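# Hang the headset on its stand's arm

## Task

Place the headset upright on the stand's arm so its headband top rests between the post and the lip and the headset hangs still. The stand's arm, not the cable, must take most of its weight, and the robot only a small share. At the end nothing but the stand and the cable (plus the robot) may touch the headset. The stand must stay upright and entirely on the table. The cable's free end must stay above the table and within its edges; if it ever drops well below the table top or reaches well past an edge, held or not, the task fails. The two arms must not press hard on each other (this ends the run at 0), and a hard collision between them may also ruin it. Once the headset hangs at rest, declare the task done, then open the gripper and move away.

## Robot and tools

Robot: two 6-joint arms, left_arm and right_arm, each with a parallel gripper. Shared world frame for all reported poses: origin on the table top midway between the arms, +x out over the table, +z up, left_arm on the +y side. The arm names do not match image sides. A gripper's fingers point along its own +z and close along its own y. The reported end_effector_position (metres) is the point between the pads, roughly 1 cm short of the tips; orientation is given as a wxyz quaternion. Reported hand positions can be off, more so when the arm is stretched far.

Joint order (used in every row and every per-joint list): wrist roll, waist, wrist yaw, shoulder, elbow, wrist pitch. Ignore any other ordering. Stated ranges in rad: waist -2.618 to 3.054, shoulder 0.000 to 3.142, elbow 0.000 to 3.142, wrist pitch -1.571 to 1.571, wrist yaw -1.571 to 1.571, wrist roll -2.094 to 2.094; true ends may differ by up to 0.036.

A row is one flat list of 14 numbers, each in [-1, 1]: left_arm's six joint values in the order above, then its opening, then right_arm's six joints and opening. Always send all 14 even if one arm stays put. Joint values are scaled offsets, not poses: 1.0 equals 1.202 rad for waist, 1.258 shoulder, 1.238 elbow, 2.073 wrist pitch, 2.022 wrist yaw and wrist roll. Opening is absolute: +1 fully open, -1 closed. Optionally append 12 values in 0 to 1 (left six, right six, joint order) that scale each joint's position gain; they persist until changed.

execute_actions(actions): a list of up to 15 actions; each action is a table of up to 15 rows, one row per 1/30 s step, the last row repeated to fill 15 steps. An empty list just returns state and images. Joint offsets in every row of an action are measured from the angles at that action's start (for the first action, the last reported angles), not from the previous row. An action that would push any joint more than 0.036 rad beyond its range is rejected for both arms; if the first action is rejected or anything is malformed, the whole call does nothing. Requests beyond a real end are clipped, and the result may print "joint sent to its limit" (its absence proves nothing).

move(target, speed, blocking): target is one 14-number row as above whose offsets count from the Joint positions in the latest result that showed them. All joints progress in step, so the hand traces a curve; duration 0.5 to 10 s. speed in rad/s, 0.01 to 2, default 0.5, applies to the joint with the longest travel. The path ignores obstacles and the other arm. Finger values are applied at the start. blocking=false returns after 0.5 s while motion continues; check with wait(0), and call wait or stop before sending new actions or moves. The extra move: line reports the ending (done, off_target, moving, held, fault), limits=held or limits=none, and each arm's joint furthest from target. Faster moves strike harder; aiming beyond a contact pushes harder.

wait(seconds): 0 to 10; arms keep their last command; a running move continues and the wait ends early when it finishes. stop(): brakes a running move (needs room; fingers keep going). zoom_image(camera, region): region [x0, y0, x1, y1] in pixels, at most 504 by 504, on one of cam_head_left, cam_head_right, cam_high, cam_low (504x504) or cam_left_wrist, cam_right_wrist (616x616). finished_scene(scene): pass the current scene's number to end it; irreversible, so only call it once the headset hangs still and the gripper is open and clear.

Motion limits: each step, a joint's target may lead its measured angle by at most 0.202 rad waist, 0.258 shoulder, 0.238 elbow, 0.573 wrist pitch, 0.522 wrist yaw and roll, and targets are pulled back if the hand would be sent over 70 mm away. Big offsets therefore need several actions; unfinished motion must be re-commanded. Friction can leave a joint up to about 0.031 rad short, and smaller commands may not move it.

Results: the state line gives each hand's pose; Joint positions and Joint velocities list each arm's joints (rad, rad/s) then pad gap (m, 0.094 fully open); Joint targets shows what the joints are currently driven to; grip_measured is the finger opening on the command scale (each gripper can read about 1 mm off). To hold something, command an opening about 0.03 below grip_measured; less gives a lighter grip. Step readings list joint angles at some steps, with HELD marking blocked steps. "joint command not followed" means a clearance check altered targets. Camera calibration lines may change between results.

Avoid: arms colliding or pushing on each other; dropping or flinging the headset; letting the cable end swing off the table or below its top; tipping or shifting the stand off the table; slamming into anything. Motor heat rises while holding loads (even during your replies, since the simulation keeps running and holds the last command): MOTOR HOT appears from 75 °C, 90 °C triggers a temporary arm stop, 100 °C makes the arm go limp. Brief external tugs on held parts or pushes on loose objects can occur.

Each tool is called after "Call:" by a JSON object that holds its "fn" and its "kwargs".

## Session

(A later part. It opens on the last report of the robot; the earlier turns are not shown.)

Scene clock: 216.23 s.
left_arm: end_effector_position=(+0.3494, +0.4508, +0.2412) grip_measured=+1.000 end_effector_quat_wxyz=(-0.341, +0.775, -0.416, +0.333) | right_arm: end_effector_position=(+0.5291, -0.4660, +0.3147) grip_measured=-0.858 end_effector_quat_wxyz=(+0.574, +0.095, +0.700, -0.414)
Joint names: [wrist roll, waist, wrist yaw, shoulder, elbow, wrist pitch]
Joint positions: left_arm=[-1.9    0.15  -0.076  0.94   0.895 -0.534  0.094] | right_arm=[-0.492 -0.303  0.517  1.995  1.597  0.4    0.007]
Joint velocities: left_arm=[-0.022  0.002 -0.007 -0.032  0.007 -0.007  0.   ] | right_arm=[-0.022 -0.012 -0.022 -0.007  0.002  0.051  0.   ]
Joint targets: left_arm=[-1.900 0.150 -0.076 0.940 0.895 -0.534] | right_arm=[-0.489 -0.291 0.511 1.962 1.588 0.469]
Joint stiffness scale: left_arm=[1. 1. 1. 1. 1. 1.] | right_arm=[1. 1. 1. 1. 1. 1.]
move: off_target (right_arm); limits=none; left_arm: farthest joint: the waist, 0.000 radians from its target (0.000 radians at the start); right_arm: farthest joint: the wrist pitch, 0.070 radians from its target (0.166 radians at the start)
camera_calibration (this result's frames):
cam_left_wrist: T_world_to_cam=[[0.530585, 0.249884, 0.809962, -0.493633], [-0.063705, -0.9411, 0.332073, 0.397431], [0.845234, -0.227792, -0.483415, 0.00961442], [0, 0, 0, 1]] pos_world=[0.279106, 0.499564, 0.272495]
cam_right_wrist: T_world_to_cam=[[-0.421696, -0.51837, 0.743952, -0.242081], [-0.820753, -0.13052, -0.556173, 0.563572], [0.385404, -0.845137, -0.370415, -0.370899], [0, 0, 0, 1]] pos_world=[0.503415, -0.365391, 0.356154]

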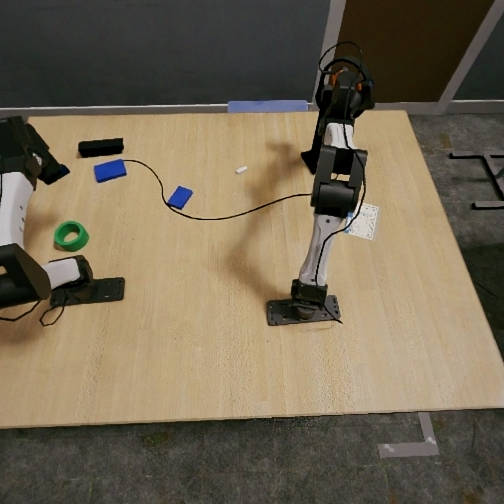

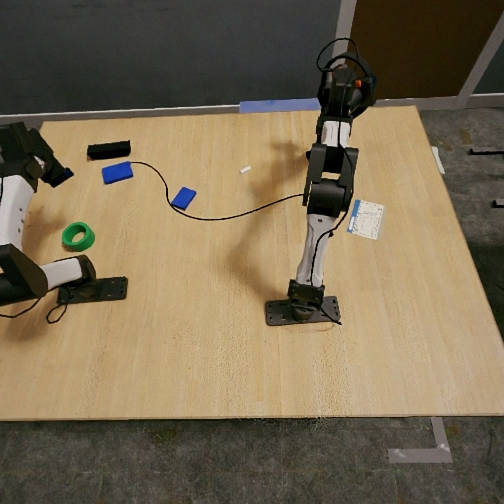

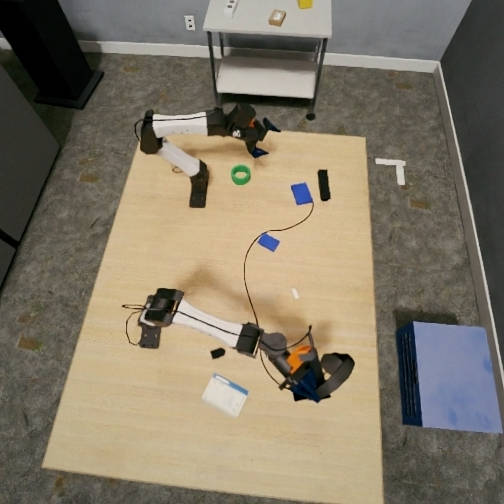

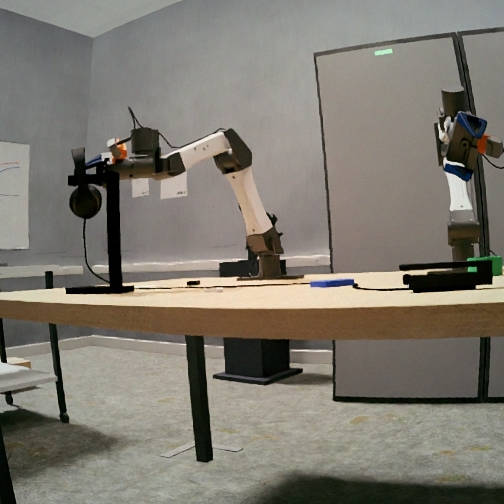

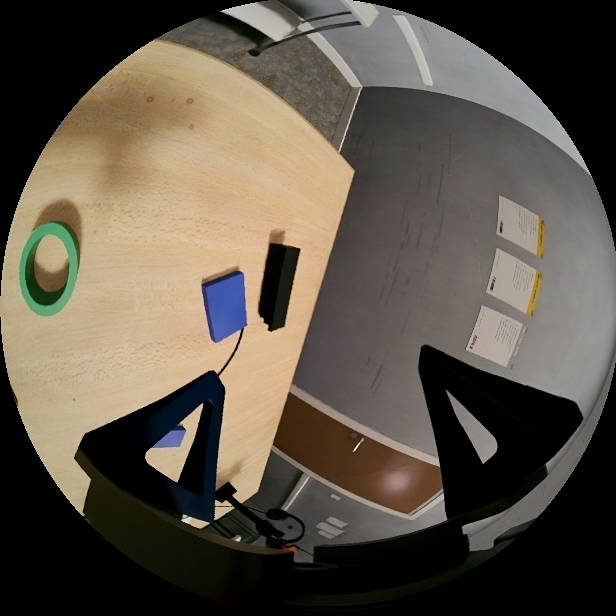

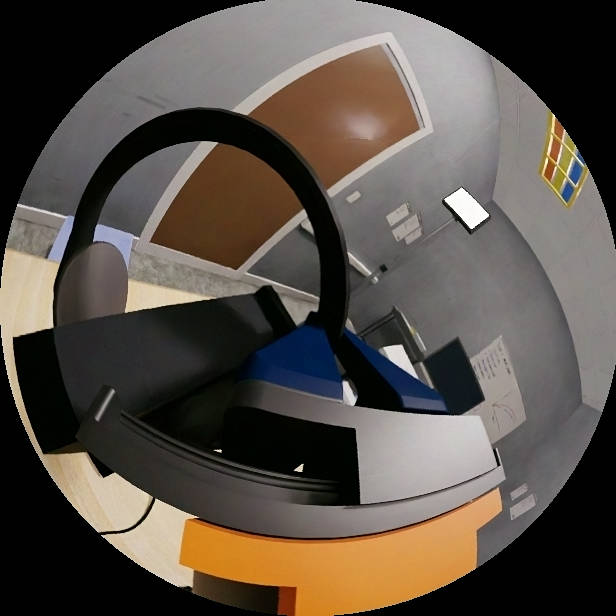

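Call:
{"fn": "move", "kwargs": {"target": [0,0,0,0,0,0,1,0,0,0,-0.158,-0.194,0.063,-1], "speed": 0.1}}

Scene clock: 224.67 s.
left_arm: end_effector_position=(+0.3494, +0.4508, +0.2412) grip_measured=+1.000 end_effector_quat_wxyz=(-0.341, +0.775, -0.416, +0.333) | right_arm: end_effector_position=(+0.4862, -0.4558, +0.3129) grip_measured=-0.857 end_effector_quat_wxyz=(+0.572, +0.094, +0.700, -0.416)
Joint names: [wrist roll, waist, wrist yaw, shoulder, elbow, wrist pitch]
Joint positions: left_arm=[-1.9    0.15  -0.076  0.94   0.895 -0.534  0.094] | right_arm=[-0.495 -0.303  0.52   1.831  1.367  0.465  0.007]
Joint velocities: left_arm=[-0.081  0.012  0.051 -0.002 -0.002 -0.007  0.   ] | right_arm=[-0.037  0.002 -0.051  0.012 -0.027 -0.051 -0.001]
Joint targets: left_arm=[-1.900 0.150 -0.076 0.940 0.895 -0.534] | right_arm=[-0.492 -0.303 0.518 1.797 1.357 0.531]
Joint stiffness scale: left_arm=[1. 1. 1. 1. 1. 1.] | right_arm=[1. 1. 1. 1. 1. 1.]
move: off_target (right_arm); limits=none; left_arm: farthest joint: the waist, 0.000 radians from its target (0.000 radians at the start); right_arm: farthest joint: the wrist pitch, 0.066 radians from its target (0.130 radians at the start)
camera_calibration (this result's frames):
cam_left_wrist: T_world_to_cam=[[0.530585, 0.249884, 0.809962, -0.493633], [-0.063705, -0.9411, 0.332073, 0.397431], [0.845234, -0.227792, -0.483415, 0.00961442], [0, 0, 0, 1]] pos_world=[0.279106, 0.499564, 0.272495]
cam_right_wrist: T_world_to_cam=[[-0.420762, -0.515897, 0.746197, -0.253521], [-0.82263, -0.129759, -0.553572, 0.529063], [0.382412, -0.846766, -0.369795, -0.345828], [0, 0, 0, 1]] pos_world=[0.4608, -0.354976, 0.354166]

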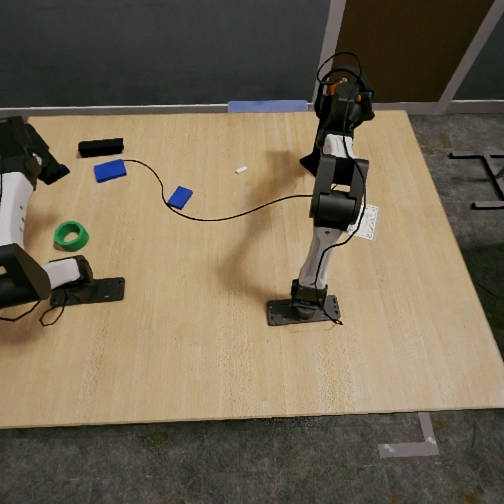

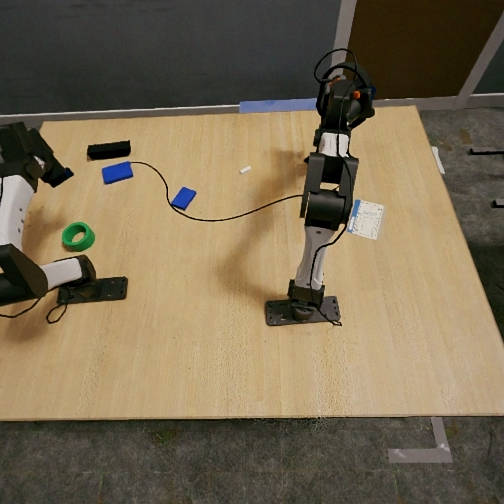

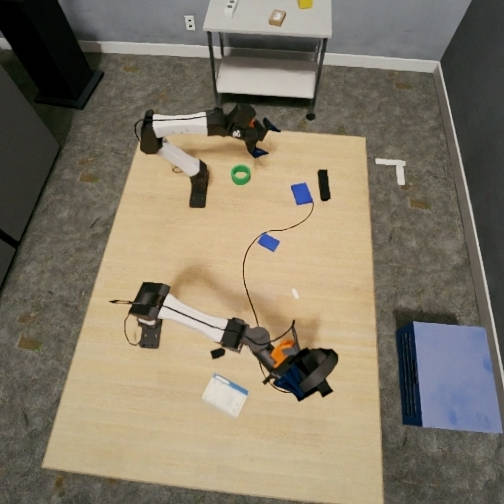

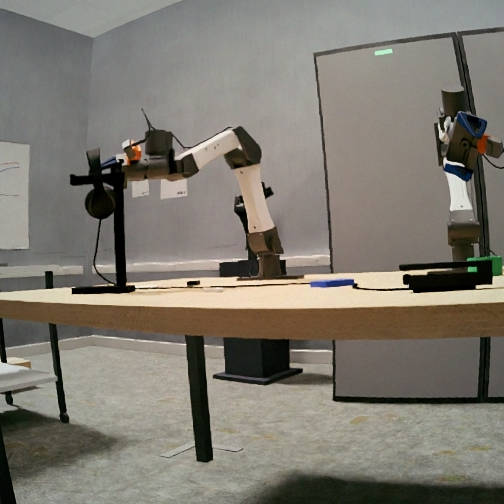

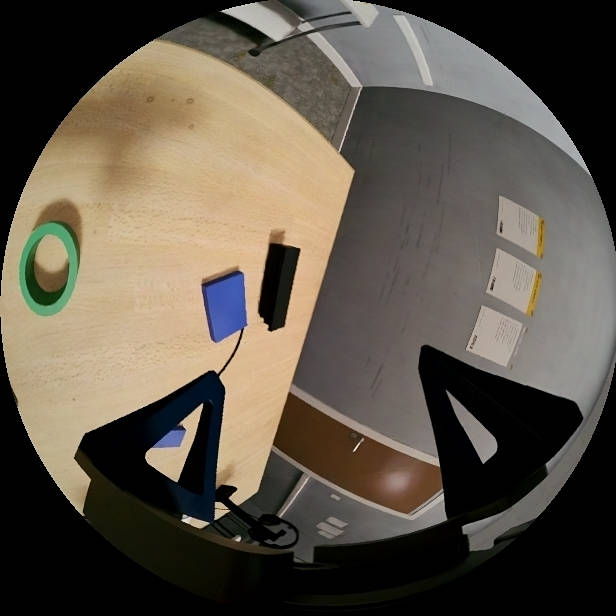

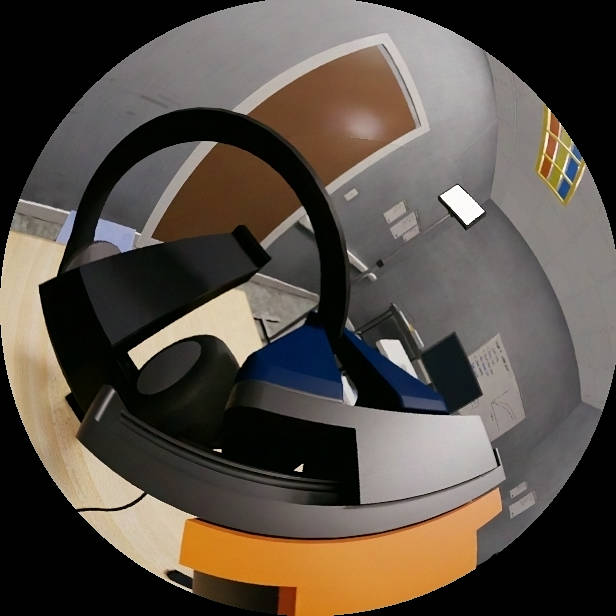

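Call:
{"fn": "move", "kwargs": {"target": [0,0,0,0,0,0,1,0,0,0,0.05,-0.087,0.112,-1], "speed": 0.1}}

Call:
{"fn": "zoom_image", "kwargs": {"camera": "cam_low", "region": [40,120,200,300]}}

Scene clock: 233.63 s.
left_arm: end_effector_position=(+0.3494, +0.4508, +0.2412) grip_measured=+1.000 end_effector_quat_wxyz=(-0.341, +0.775, -0.416, +0.333) | right_arm: end_effector_position=(+0.4903, -0.4567, +0.2683) grip_measured=-0.858 end_effector_quat_wxyz=(+0.572, +0.093, +0.701, -0.416)
Joint names: [wrist roll, waist, wrist yaw, shoulder, elbow, wrist pitch]
Joint positions: left_arm=[-1.9    0.15  -0.076  0.94   0.895 -0.534  0.094] | right_arm=[-0.497 -0.303  0.519  1.897  1.269  0.629  0.007]
Joint velocities: left_arm=[-0.007  0.002  0.007 -0.007  0.007 -0.037  0.   ] | right_arm=[ 0.051 -0.012  0.037 -0.002  0.002  0.007 -0.001]
Joint targets: left_arm=[-1.900 0.150 -0.076 0.940 0.895 -0.534] | right_arm=[-0.495 -0.303 0.519 1.894 1.260 0.697]
Joint stiffness scale: left_arm=[1. 1. 1. 1. 1. 1.] | right_arm=[1. 1. 1. 1. 1. 1.]
move: off_target (right_arm); limits=none; left_arm: farthest joint: the waist, 0.000 radians from its target (0.000 radians at the start); right_arm: farthest joint: the wrist pitch, 0.068 radians from its target (0.232 radians at the start)
camera_calibration (this result's frames):
cam_left_wrist: T_world_to_cam=[[0.530585, 0.249884, 0.809962, -0.493633], [-0.063705, -0.9411, 0.332073, 0.397431], [0.845234, -0.227792, -0.483415, 0.00961442], [0, 0, 0, 1]] pos_world=[0.279106, 0.499564, 0.272495]
cam_right_wrist: T_world_to_cam=[[-0.419386, -0.514819, 0.747714, -0.219638], [-0.823454, -0.130987, -0.552056, 0.507111], [0.382149, -0.847233, -0.368996, -0.364988], [0, 0, 0, 1]] pos_world=[0.46495, -0.355878, 0.309501]

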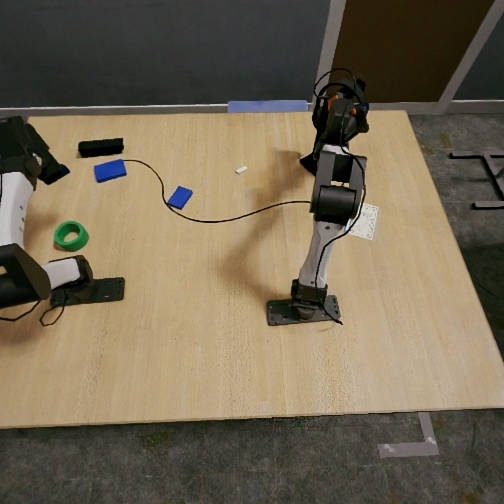

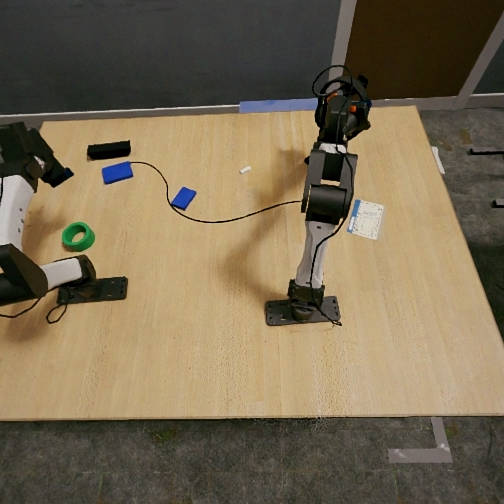

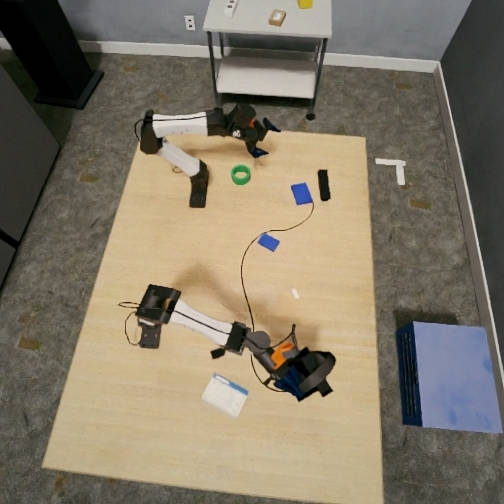

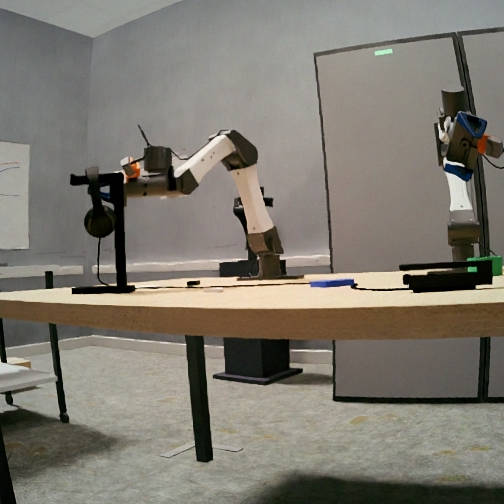

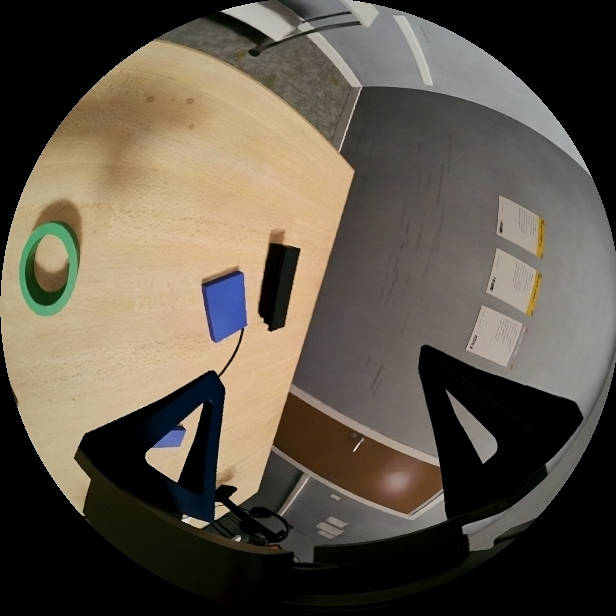

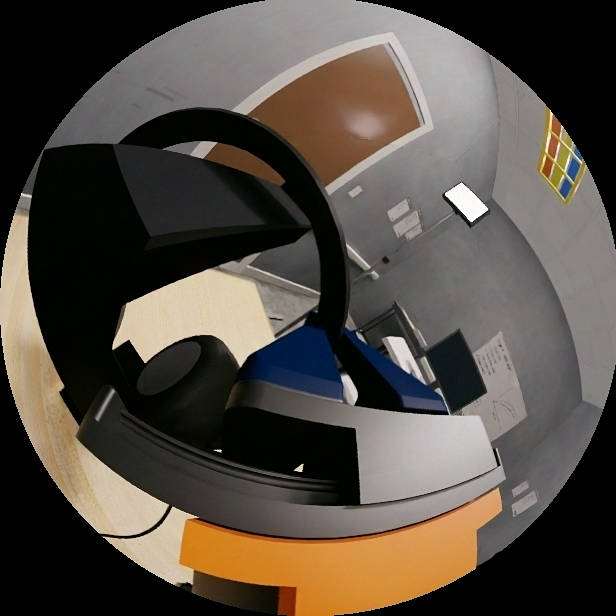

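Region (40, 120, 200, 300) of cam_low's 504x504 image, scaled by 2.800, with more detail than that image has.

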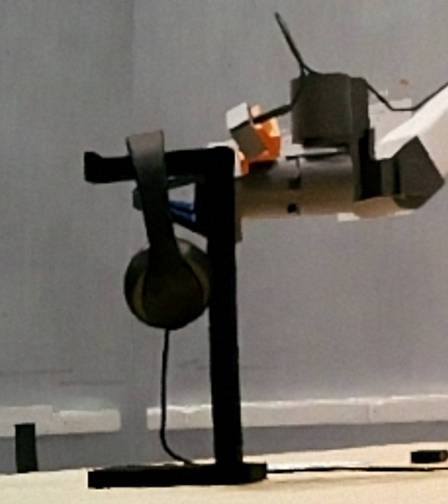

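Lower ~1.3 cm more, then release.

Call:
{"fn": "move", "kwargs": {"target": [0,0,0,0,0,0,1,0,0,0,0.015,-0.032,0.056,-1], "speed": 0.06}}

Call:
{"fn": "execute_actions", "kwargs": {"actions": [[[0,0,0,0,0,0,1,0,0,0,0,0,0.03,-0.82]],[[0,0,0,0,0,0,1,0,0,0,0,0,0.03,-0.76]],[[0,0,0,0,0,0,1,0,0,0,0,0,0.03,-0.5]]]}}

Scene clock: 243.27 s.
left_arm: end_effector_position=(+0.3494, +0.4508, +0.2412) grip_measured=+1.000 end_effector_quat_wxyz=(-0.341, +0.775, -0.416, +0.333) | right_arm: end_effector_position=(+0.4901, -0.4567, +0.2609) grip_measured=-0.857 end_effector_quat_wxyz=(+0.578, +0.095, +0.695, -0.418)
Joint names: [wrist roll, waist, wrist yaw, shoulder, elbow, wrist pitch]
Joint positions: left_arm=[-1.9    0.15  -0.076  0.94   0.895 -0.534  0.094] | right_arm=[-0.5   -0.303  0.519  1.914  1.242  0.691  0.007]
Joint velocities: left_arm=[ 0.007 -0.002 -0.007  0.007  0.007  0.007  0.   ] | right_arm=[ 0.066  0.002 -0.007  0.012  0.002 -0.007  0.   ]
Joint targets: left_arm=[-1.900 0.150 -0.076 0.940 0.895 -0.534] | right_arm=[-0.498 -0.303 0.519 1.916 1.229 0.746]
Joint stiffness scale: left_arm=[1. 1. 1. 1. 1. 1.] | right_arm=[1. 1. 1. 1. 1. 1.]
move: off_target (right_arm); limits=none; left_arm: farthest joint: the waist, 0.000 radians from its target (0.000 radians at the start); right_arm: farthest joint: the wrist pitch, 0.054 radians from its target (0.115 radians at the start)
camera_calibration (this result's frames):
cam_left_wrist: T_world_to_cam=[[0.530585, 0.249884, 0.809962, -0.493633], [-0.063705, -0.9411, 0.332073, 0.397431], [0.845234, -0.227792, -0.483415, 0.00961442], [0, 0, 0, 1]] pos_world=[0.279106, 0.499564, 0.272495]
cam_right_wrist: T_world_to_cam=[[-0.431476, -0.510297, 0.743926, -0.205169], [-0.814415, -0.134349, -0.564516, 0.500122], [0.388017, -0.84944, -0.357625, -0.374448], [0, 0, 0, 1]] pos_world=[0.464073, -0.355577, 0.301046]

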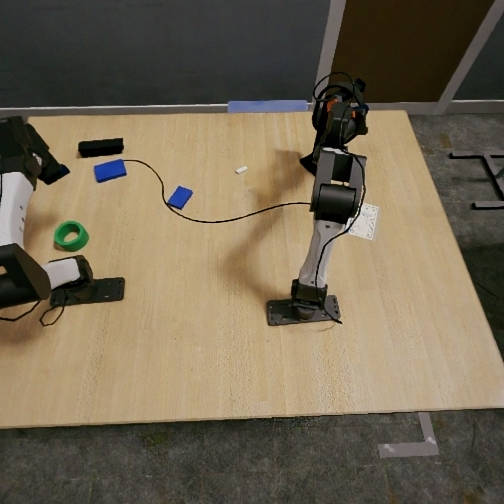

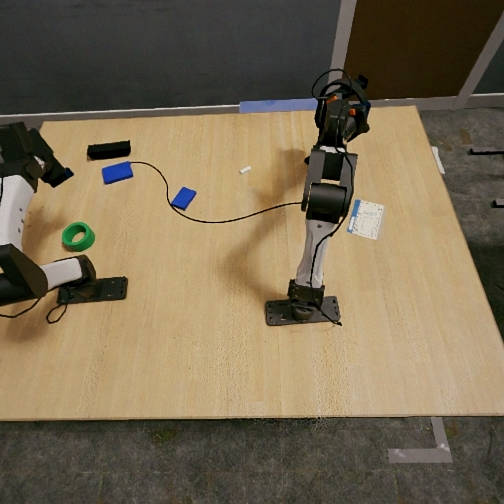

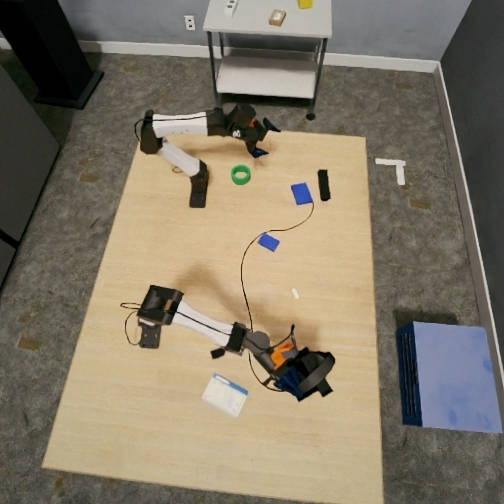

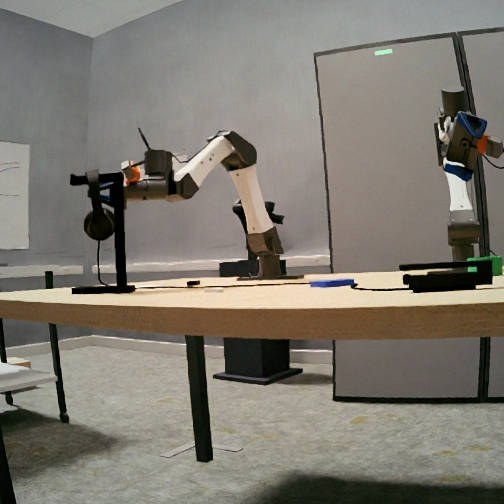

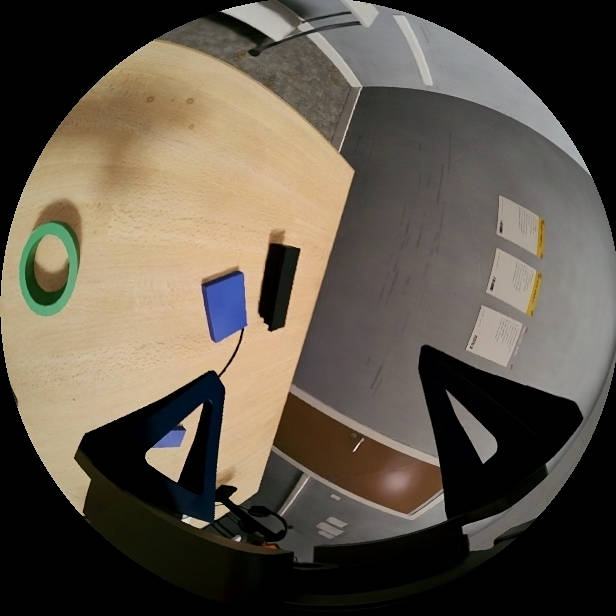

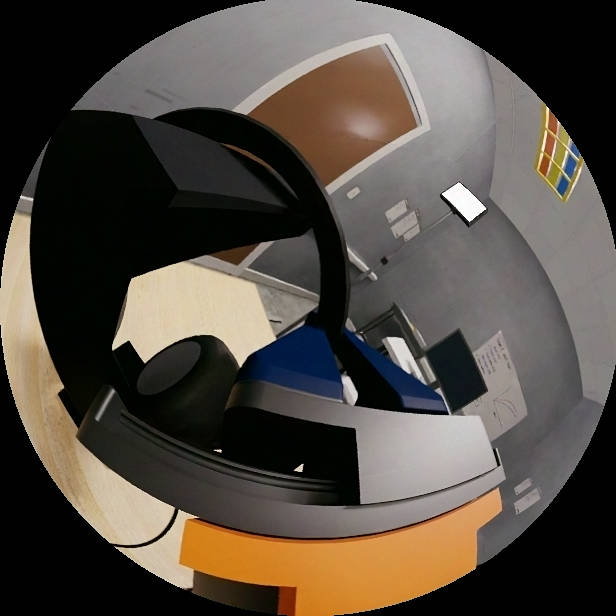

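Scene clock: 244.77 s.
left_arm: end_effector_position=(+0.3494, +0.4508, +0.2412) grip_measured=+1.000 end_effector_quat_wxyz=(-0.341, +0.775, -0.416, +0.333) | right_arm: end_effector_position=(+0.4893, -0.4569, +0.2734) grip_measured=-0.502 end_effector_quat_wxyz=(+0.597, +0.103, +0.675, -0.421)
Joint names: [wrist roll, waist, wrist yaw, shoulder, elbow, wrist pitch]
Joint positions: left_arm=[-1.9    0.15  -0.076  0.94   0.895 -0.534  0.094] | right_arm=[-0.501 -0.303  0.522  1.915  1.242  0.75   0.023]
Joint velocities: left_arm=[-0.066 -0.017  0.037 -0.002 -0.007 -0.066  0.   ] | right_arm=[-0.022 -0.017  0.007 -0.002 -0.012 -0.022  0.   ]
Joint targets: left_arm=[-1.900 0.150 -0.076 0.940 0.895 -0.534] | right_arm=[-0.501 -0.303 0.522 1.915 1.242 0.780]
Joint stiffness scale: left_arm=[1. 1. 1. 1. 1. 1.] | right_arm=[1. 1. 1. 1. 1. 1.]
Step readings (joint positions; steps 1 to 15: 1st action; 16 to 30: 2nd action; 31 to 45: 3rd action):
0: left_arm=[-1.900 0.150 -0.076 0.940 0.895 -0.534] | right_arm=[-0.500 -0.303 0.519 1.914 1.242 0.691]
1: left_arm=[-1.900 0.150 -0.076 0.940 0.895 -0.534] | right_arm=[-0.500 -0.303 0.519 1.914 1.242 0.691]
2: left_arm=[-1.900 0.150 -0.076 0.940 0.895 -0.534] | right_arm=[-0.500 -0.303 0.519 1.914 1.242 0.693]
4: left_arm=[-1.900 0.150 -0.076 0.940 0.895 -0.534] | right_arm=[-0.500 -0.303 0.521 1.914 1.242 0.695]
8: left_arm=[-1.900 0.150 -0.076 0.940 0.895 -0.534] | right_arm=[-0.501 -0.303 0.521 1.914 1.242 0.696]
15: left_arm=[-1.900 0.150 -0.076 0.940 0.895 -0.534] | right_arm=[-0.501 -0.303 0.521 1.914 1.242 0.696]
16: left_arm=[-1.900 0.150 -0.076 0.940 0.895 -0.534] | right_arm=[-0.501 -0.303 0.521 1.914 1.242 0.699]
17: left_arm=[-1.900 0.150 -0.076 0.940 0.895 -0.534] | right_arm=[-0.501 -0.303 0.521 1.914 1.242 0.704]
19: left_arm=[-1.900 0.150 -0.076 0.940 0.895 -0.534] | right_arm=[-0.501 -0.303 0.522 1.914 1.242 0.716]
23: left_arm=[-1.900 0.150 -0.076 0.940 0.895 -0.534] | right_arm=[-0.501 -0.303 0.522 1.915 1.242 0.718]
30: left_arm=[-1.900 0.150 -0.076 0.940 0.895 -0.534] | right_arm=[-0.501 -0.303 0.522 1.915 1.242 0.718]
31: left_arm=[-1.900 0.150 -0.076 0.940 0.895 -0.534] | right_arm=[-0.501 -0.303 0.522 1.915 1.242 0.722]
32: left_arm=[-1.900 0.150 -0.076 0.940 0.895 -0.534] | right_arm=[-0.501 -0.303 0.522 1.915 1.242 0.728]
34: left_arm=[-1.900 0.150 -0.076 0.940 0.895 -0.534] | right_arm=[-0.501 -0.303 0.522 1.915 1.242 0.740]
38: left_arm=[-1.900 0.150 -0.076 0.940 0.895 -0.534] | right_arm=[-0.501 -0.303 0.522 1.915 1.242 0.746]
45: Joint positions above
camera_calibration (this result's frames):
cam_left_wrist: T_world_to_cam=[[0.530585, 0.249884, 0.809962, -0.493633], [-0.063705, -0.9411, 0.332073, 0.397431], [0.845234, -0.227792, -0.483415, 0.00961442], [0, 0, 0, 1]] pos_world=[0.279106, 0.499564, 0.272495]
cam_right_wrist: T_world_to_cam=[[-0.473225, -0.498173, 0.726555, -0.184163], [-0.782646, -0.140837, -0.606326, 0.499429], [0.404381, -0.855564, -0.323245, -0.39009], [0, 0, 0, 1]] pos_world=[0.46147, -0.355154, 0.310526]

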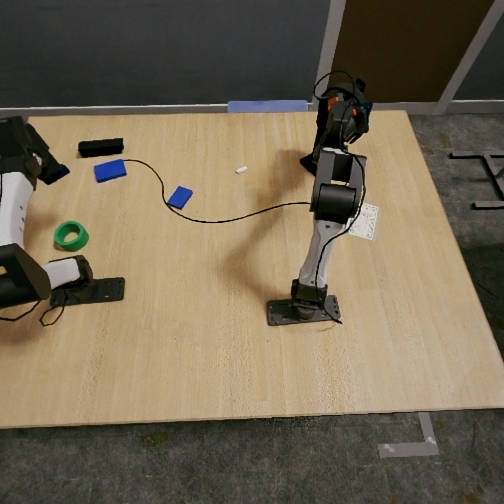

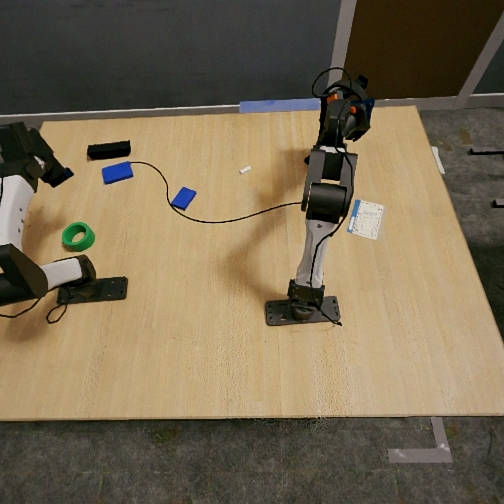

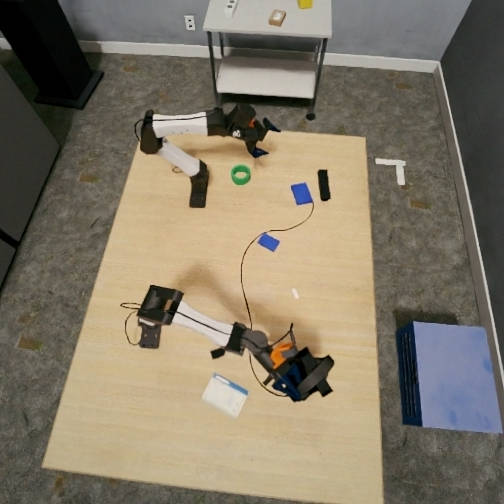

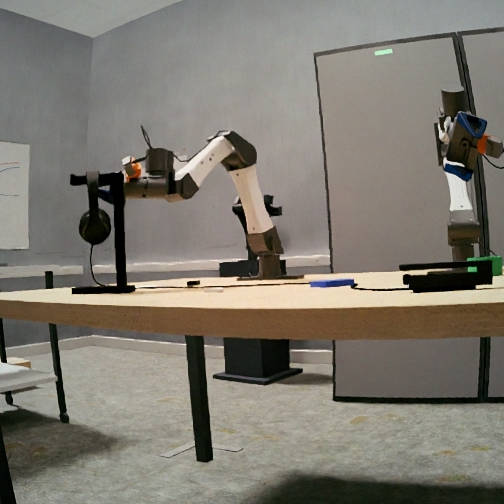

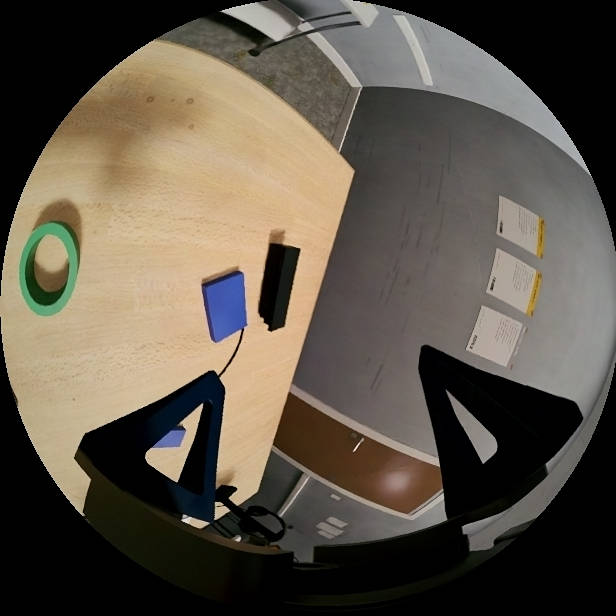

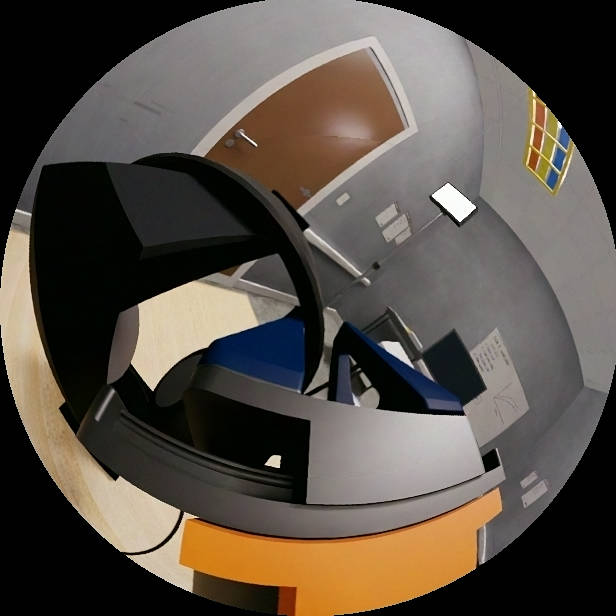

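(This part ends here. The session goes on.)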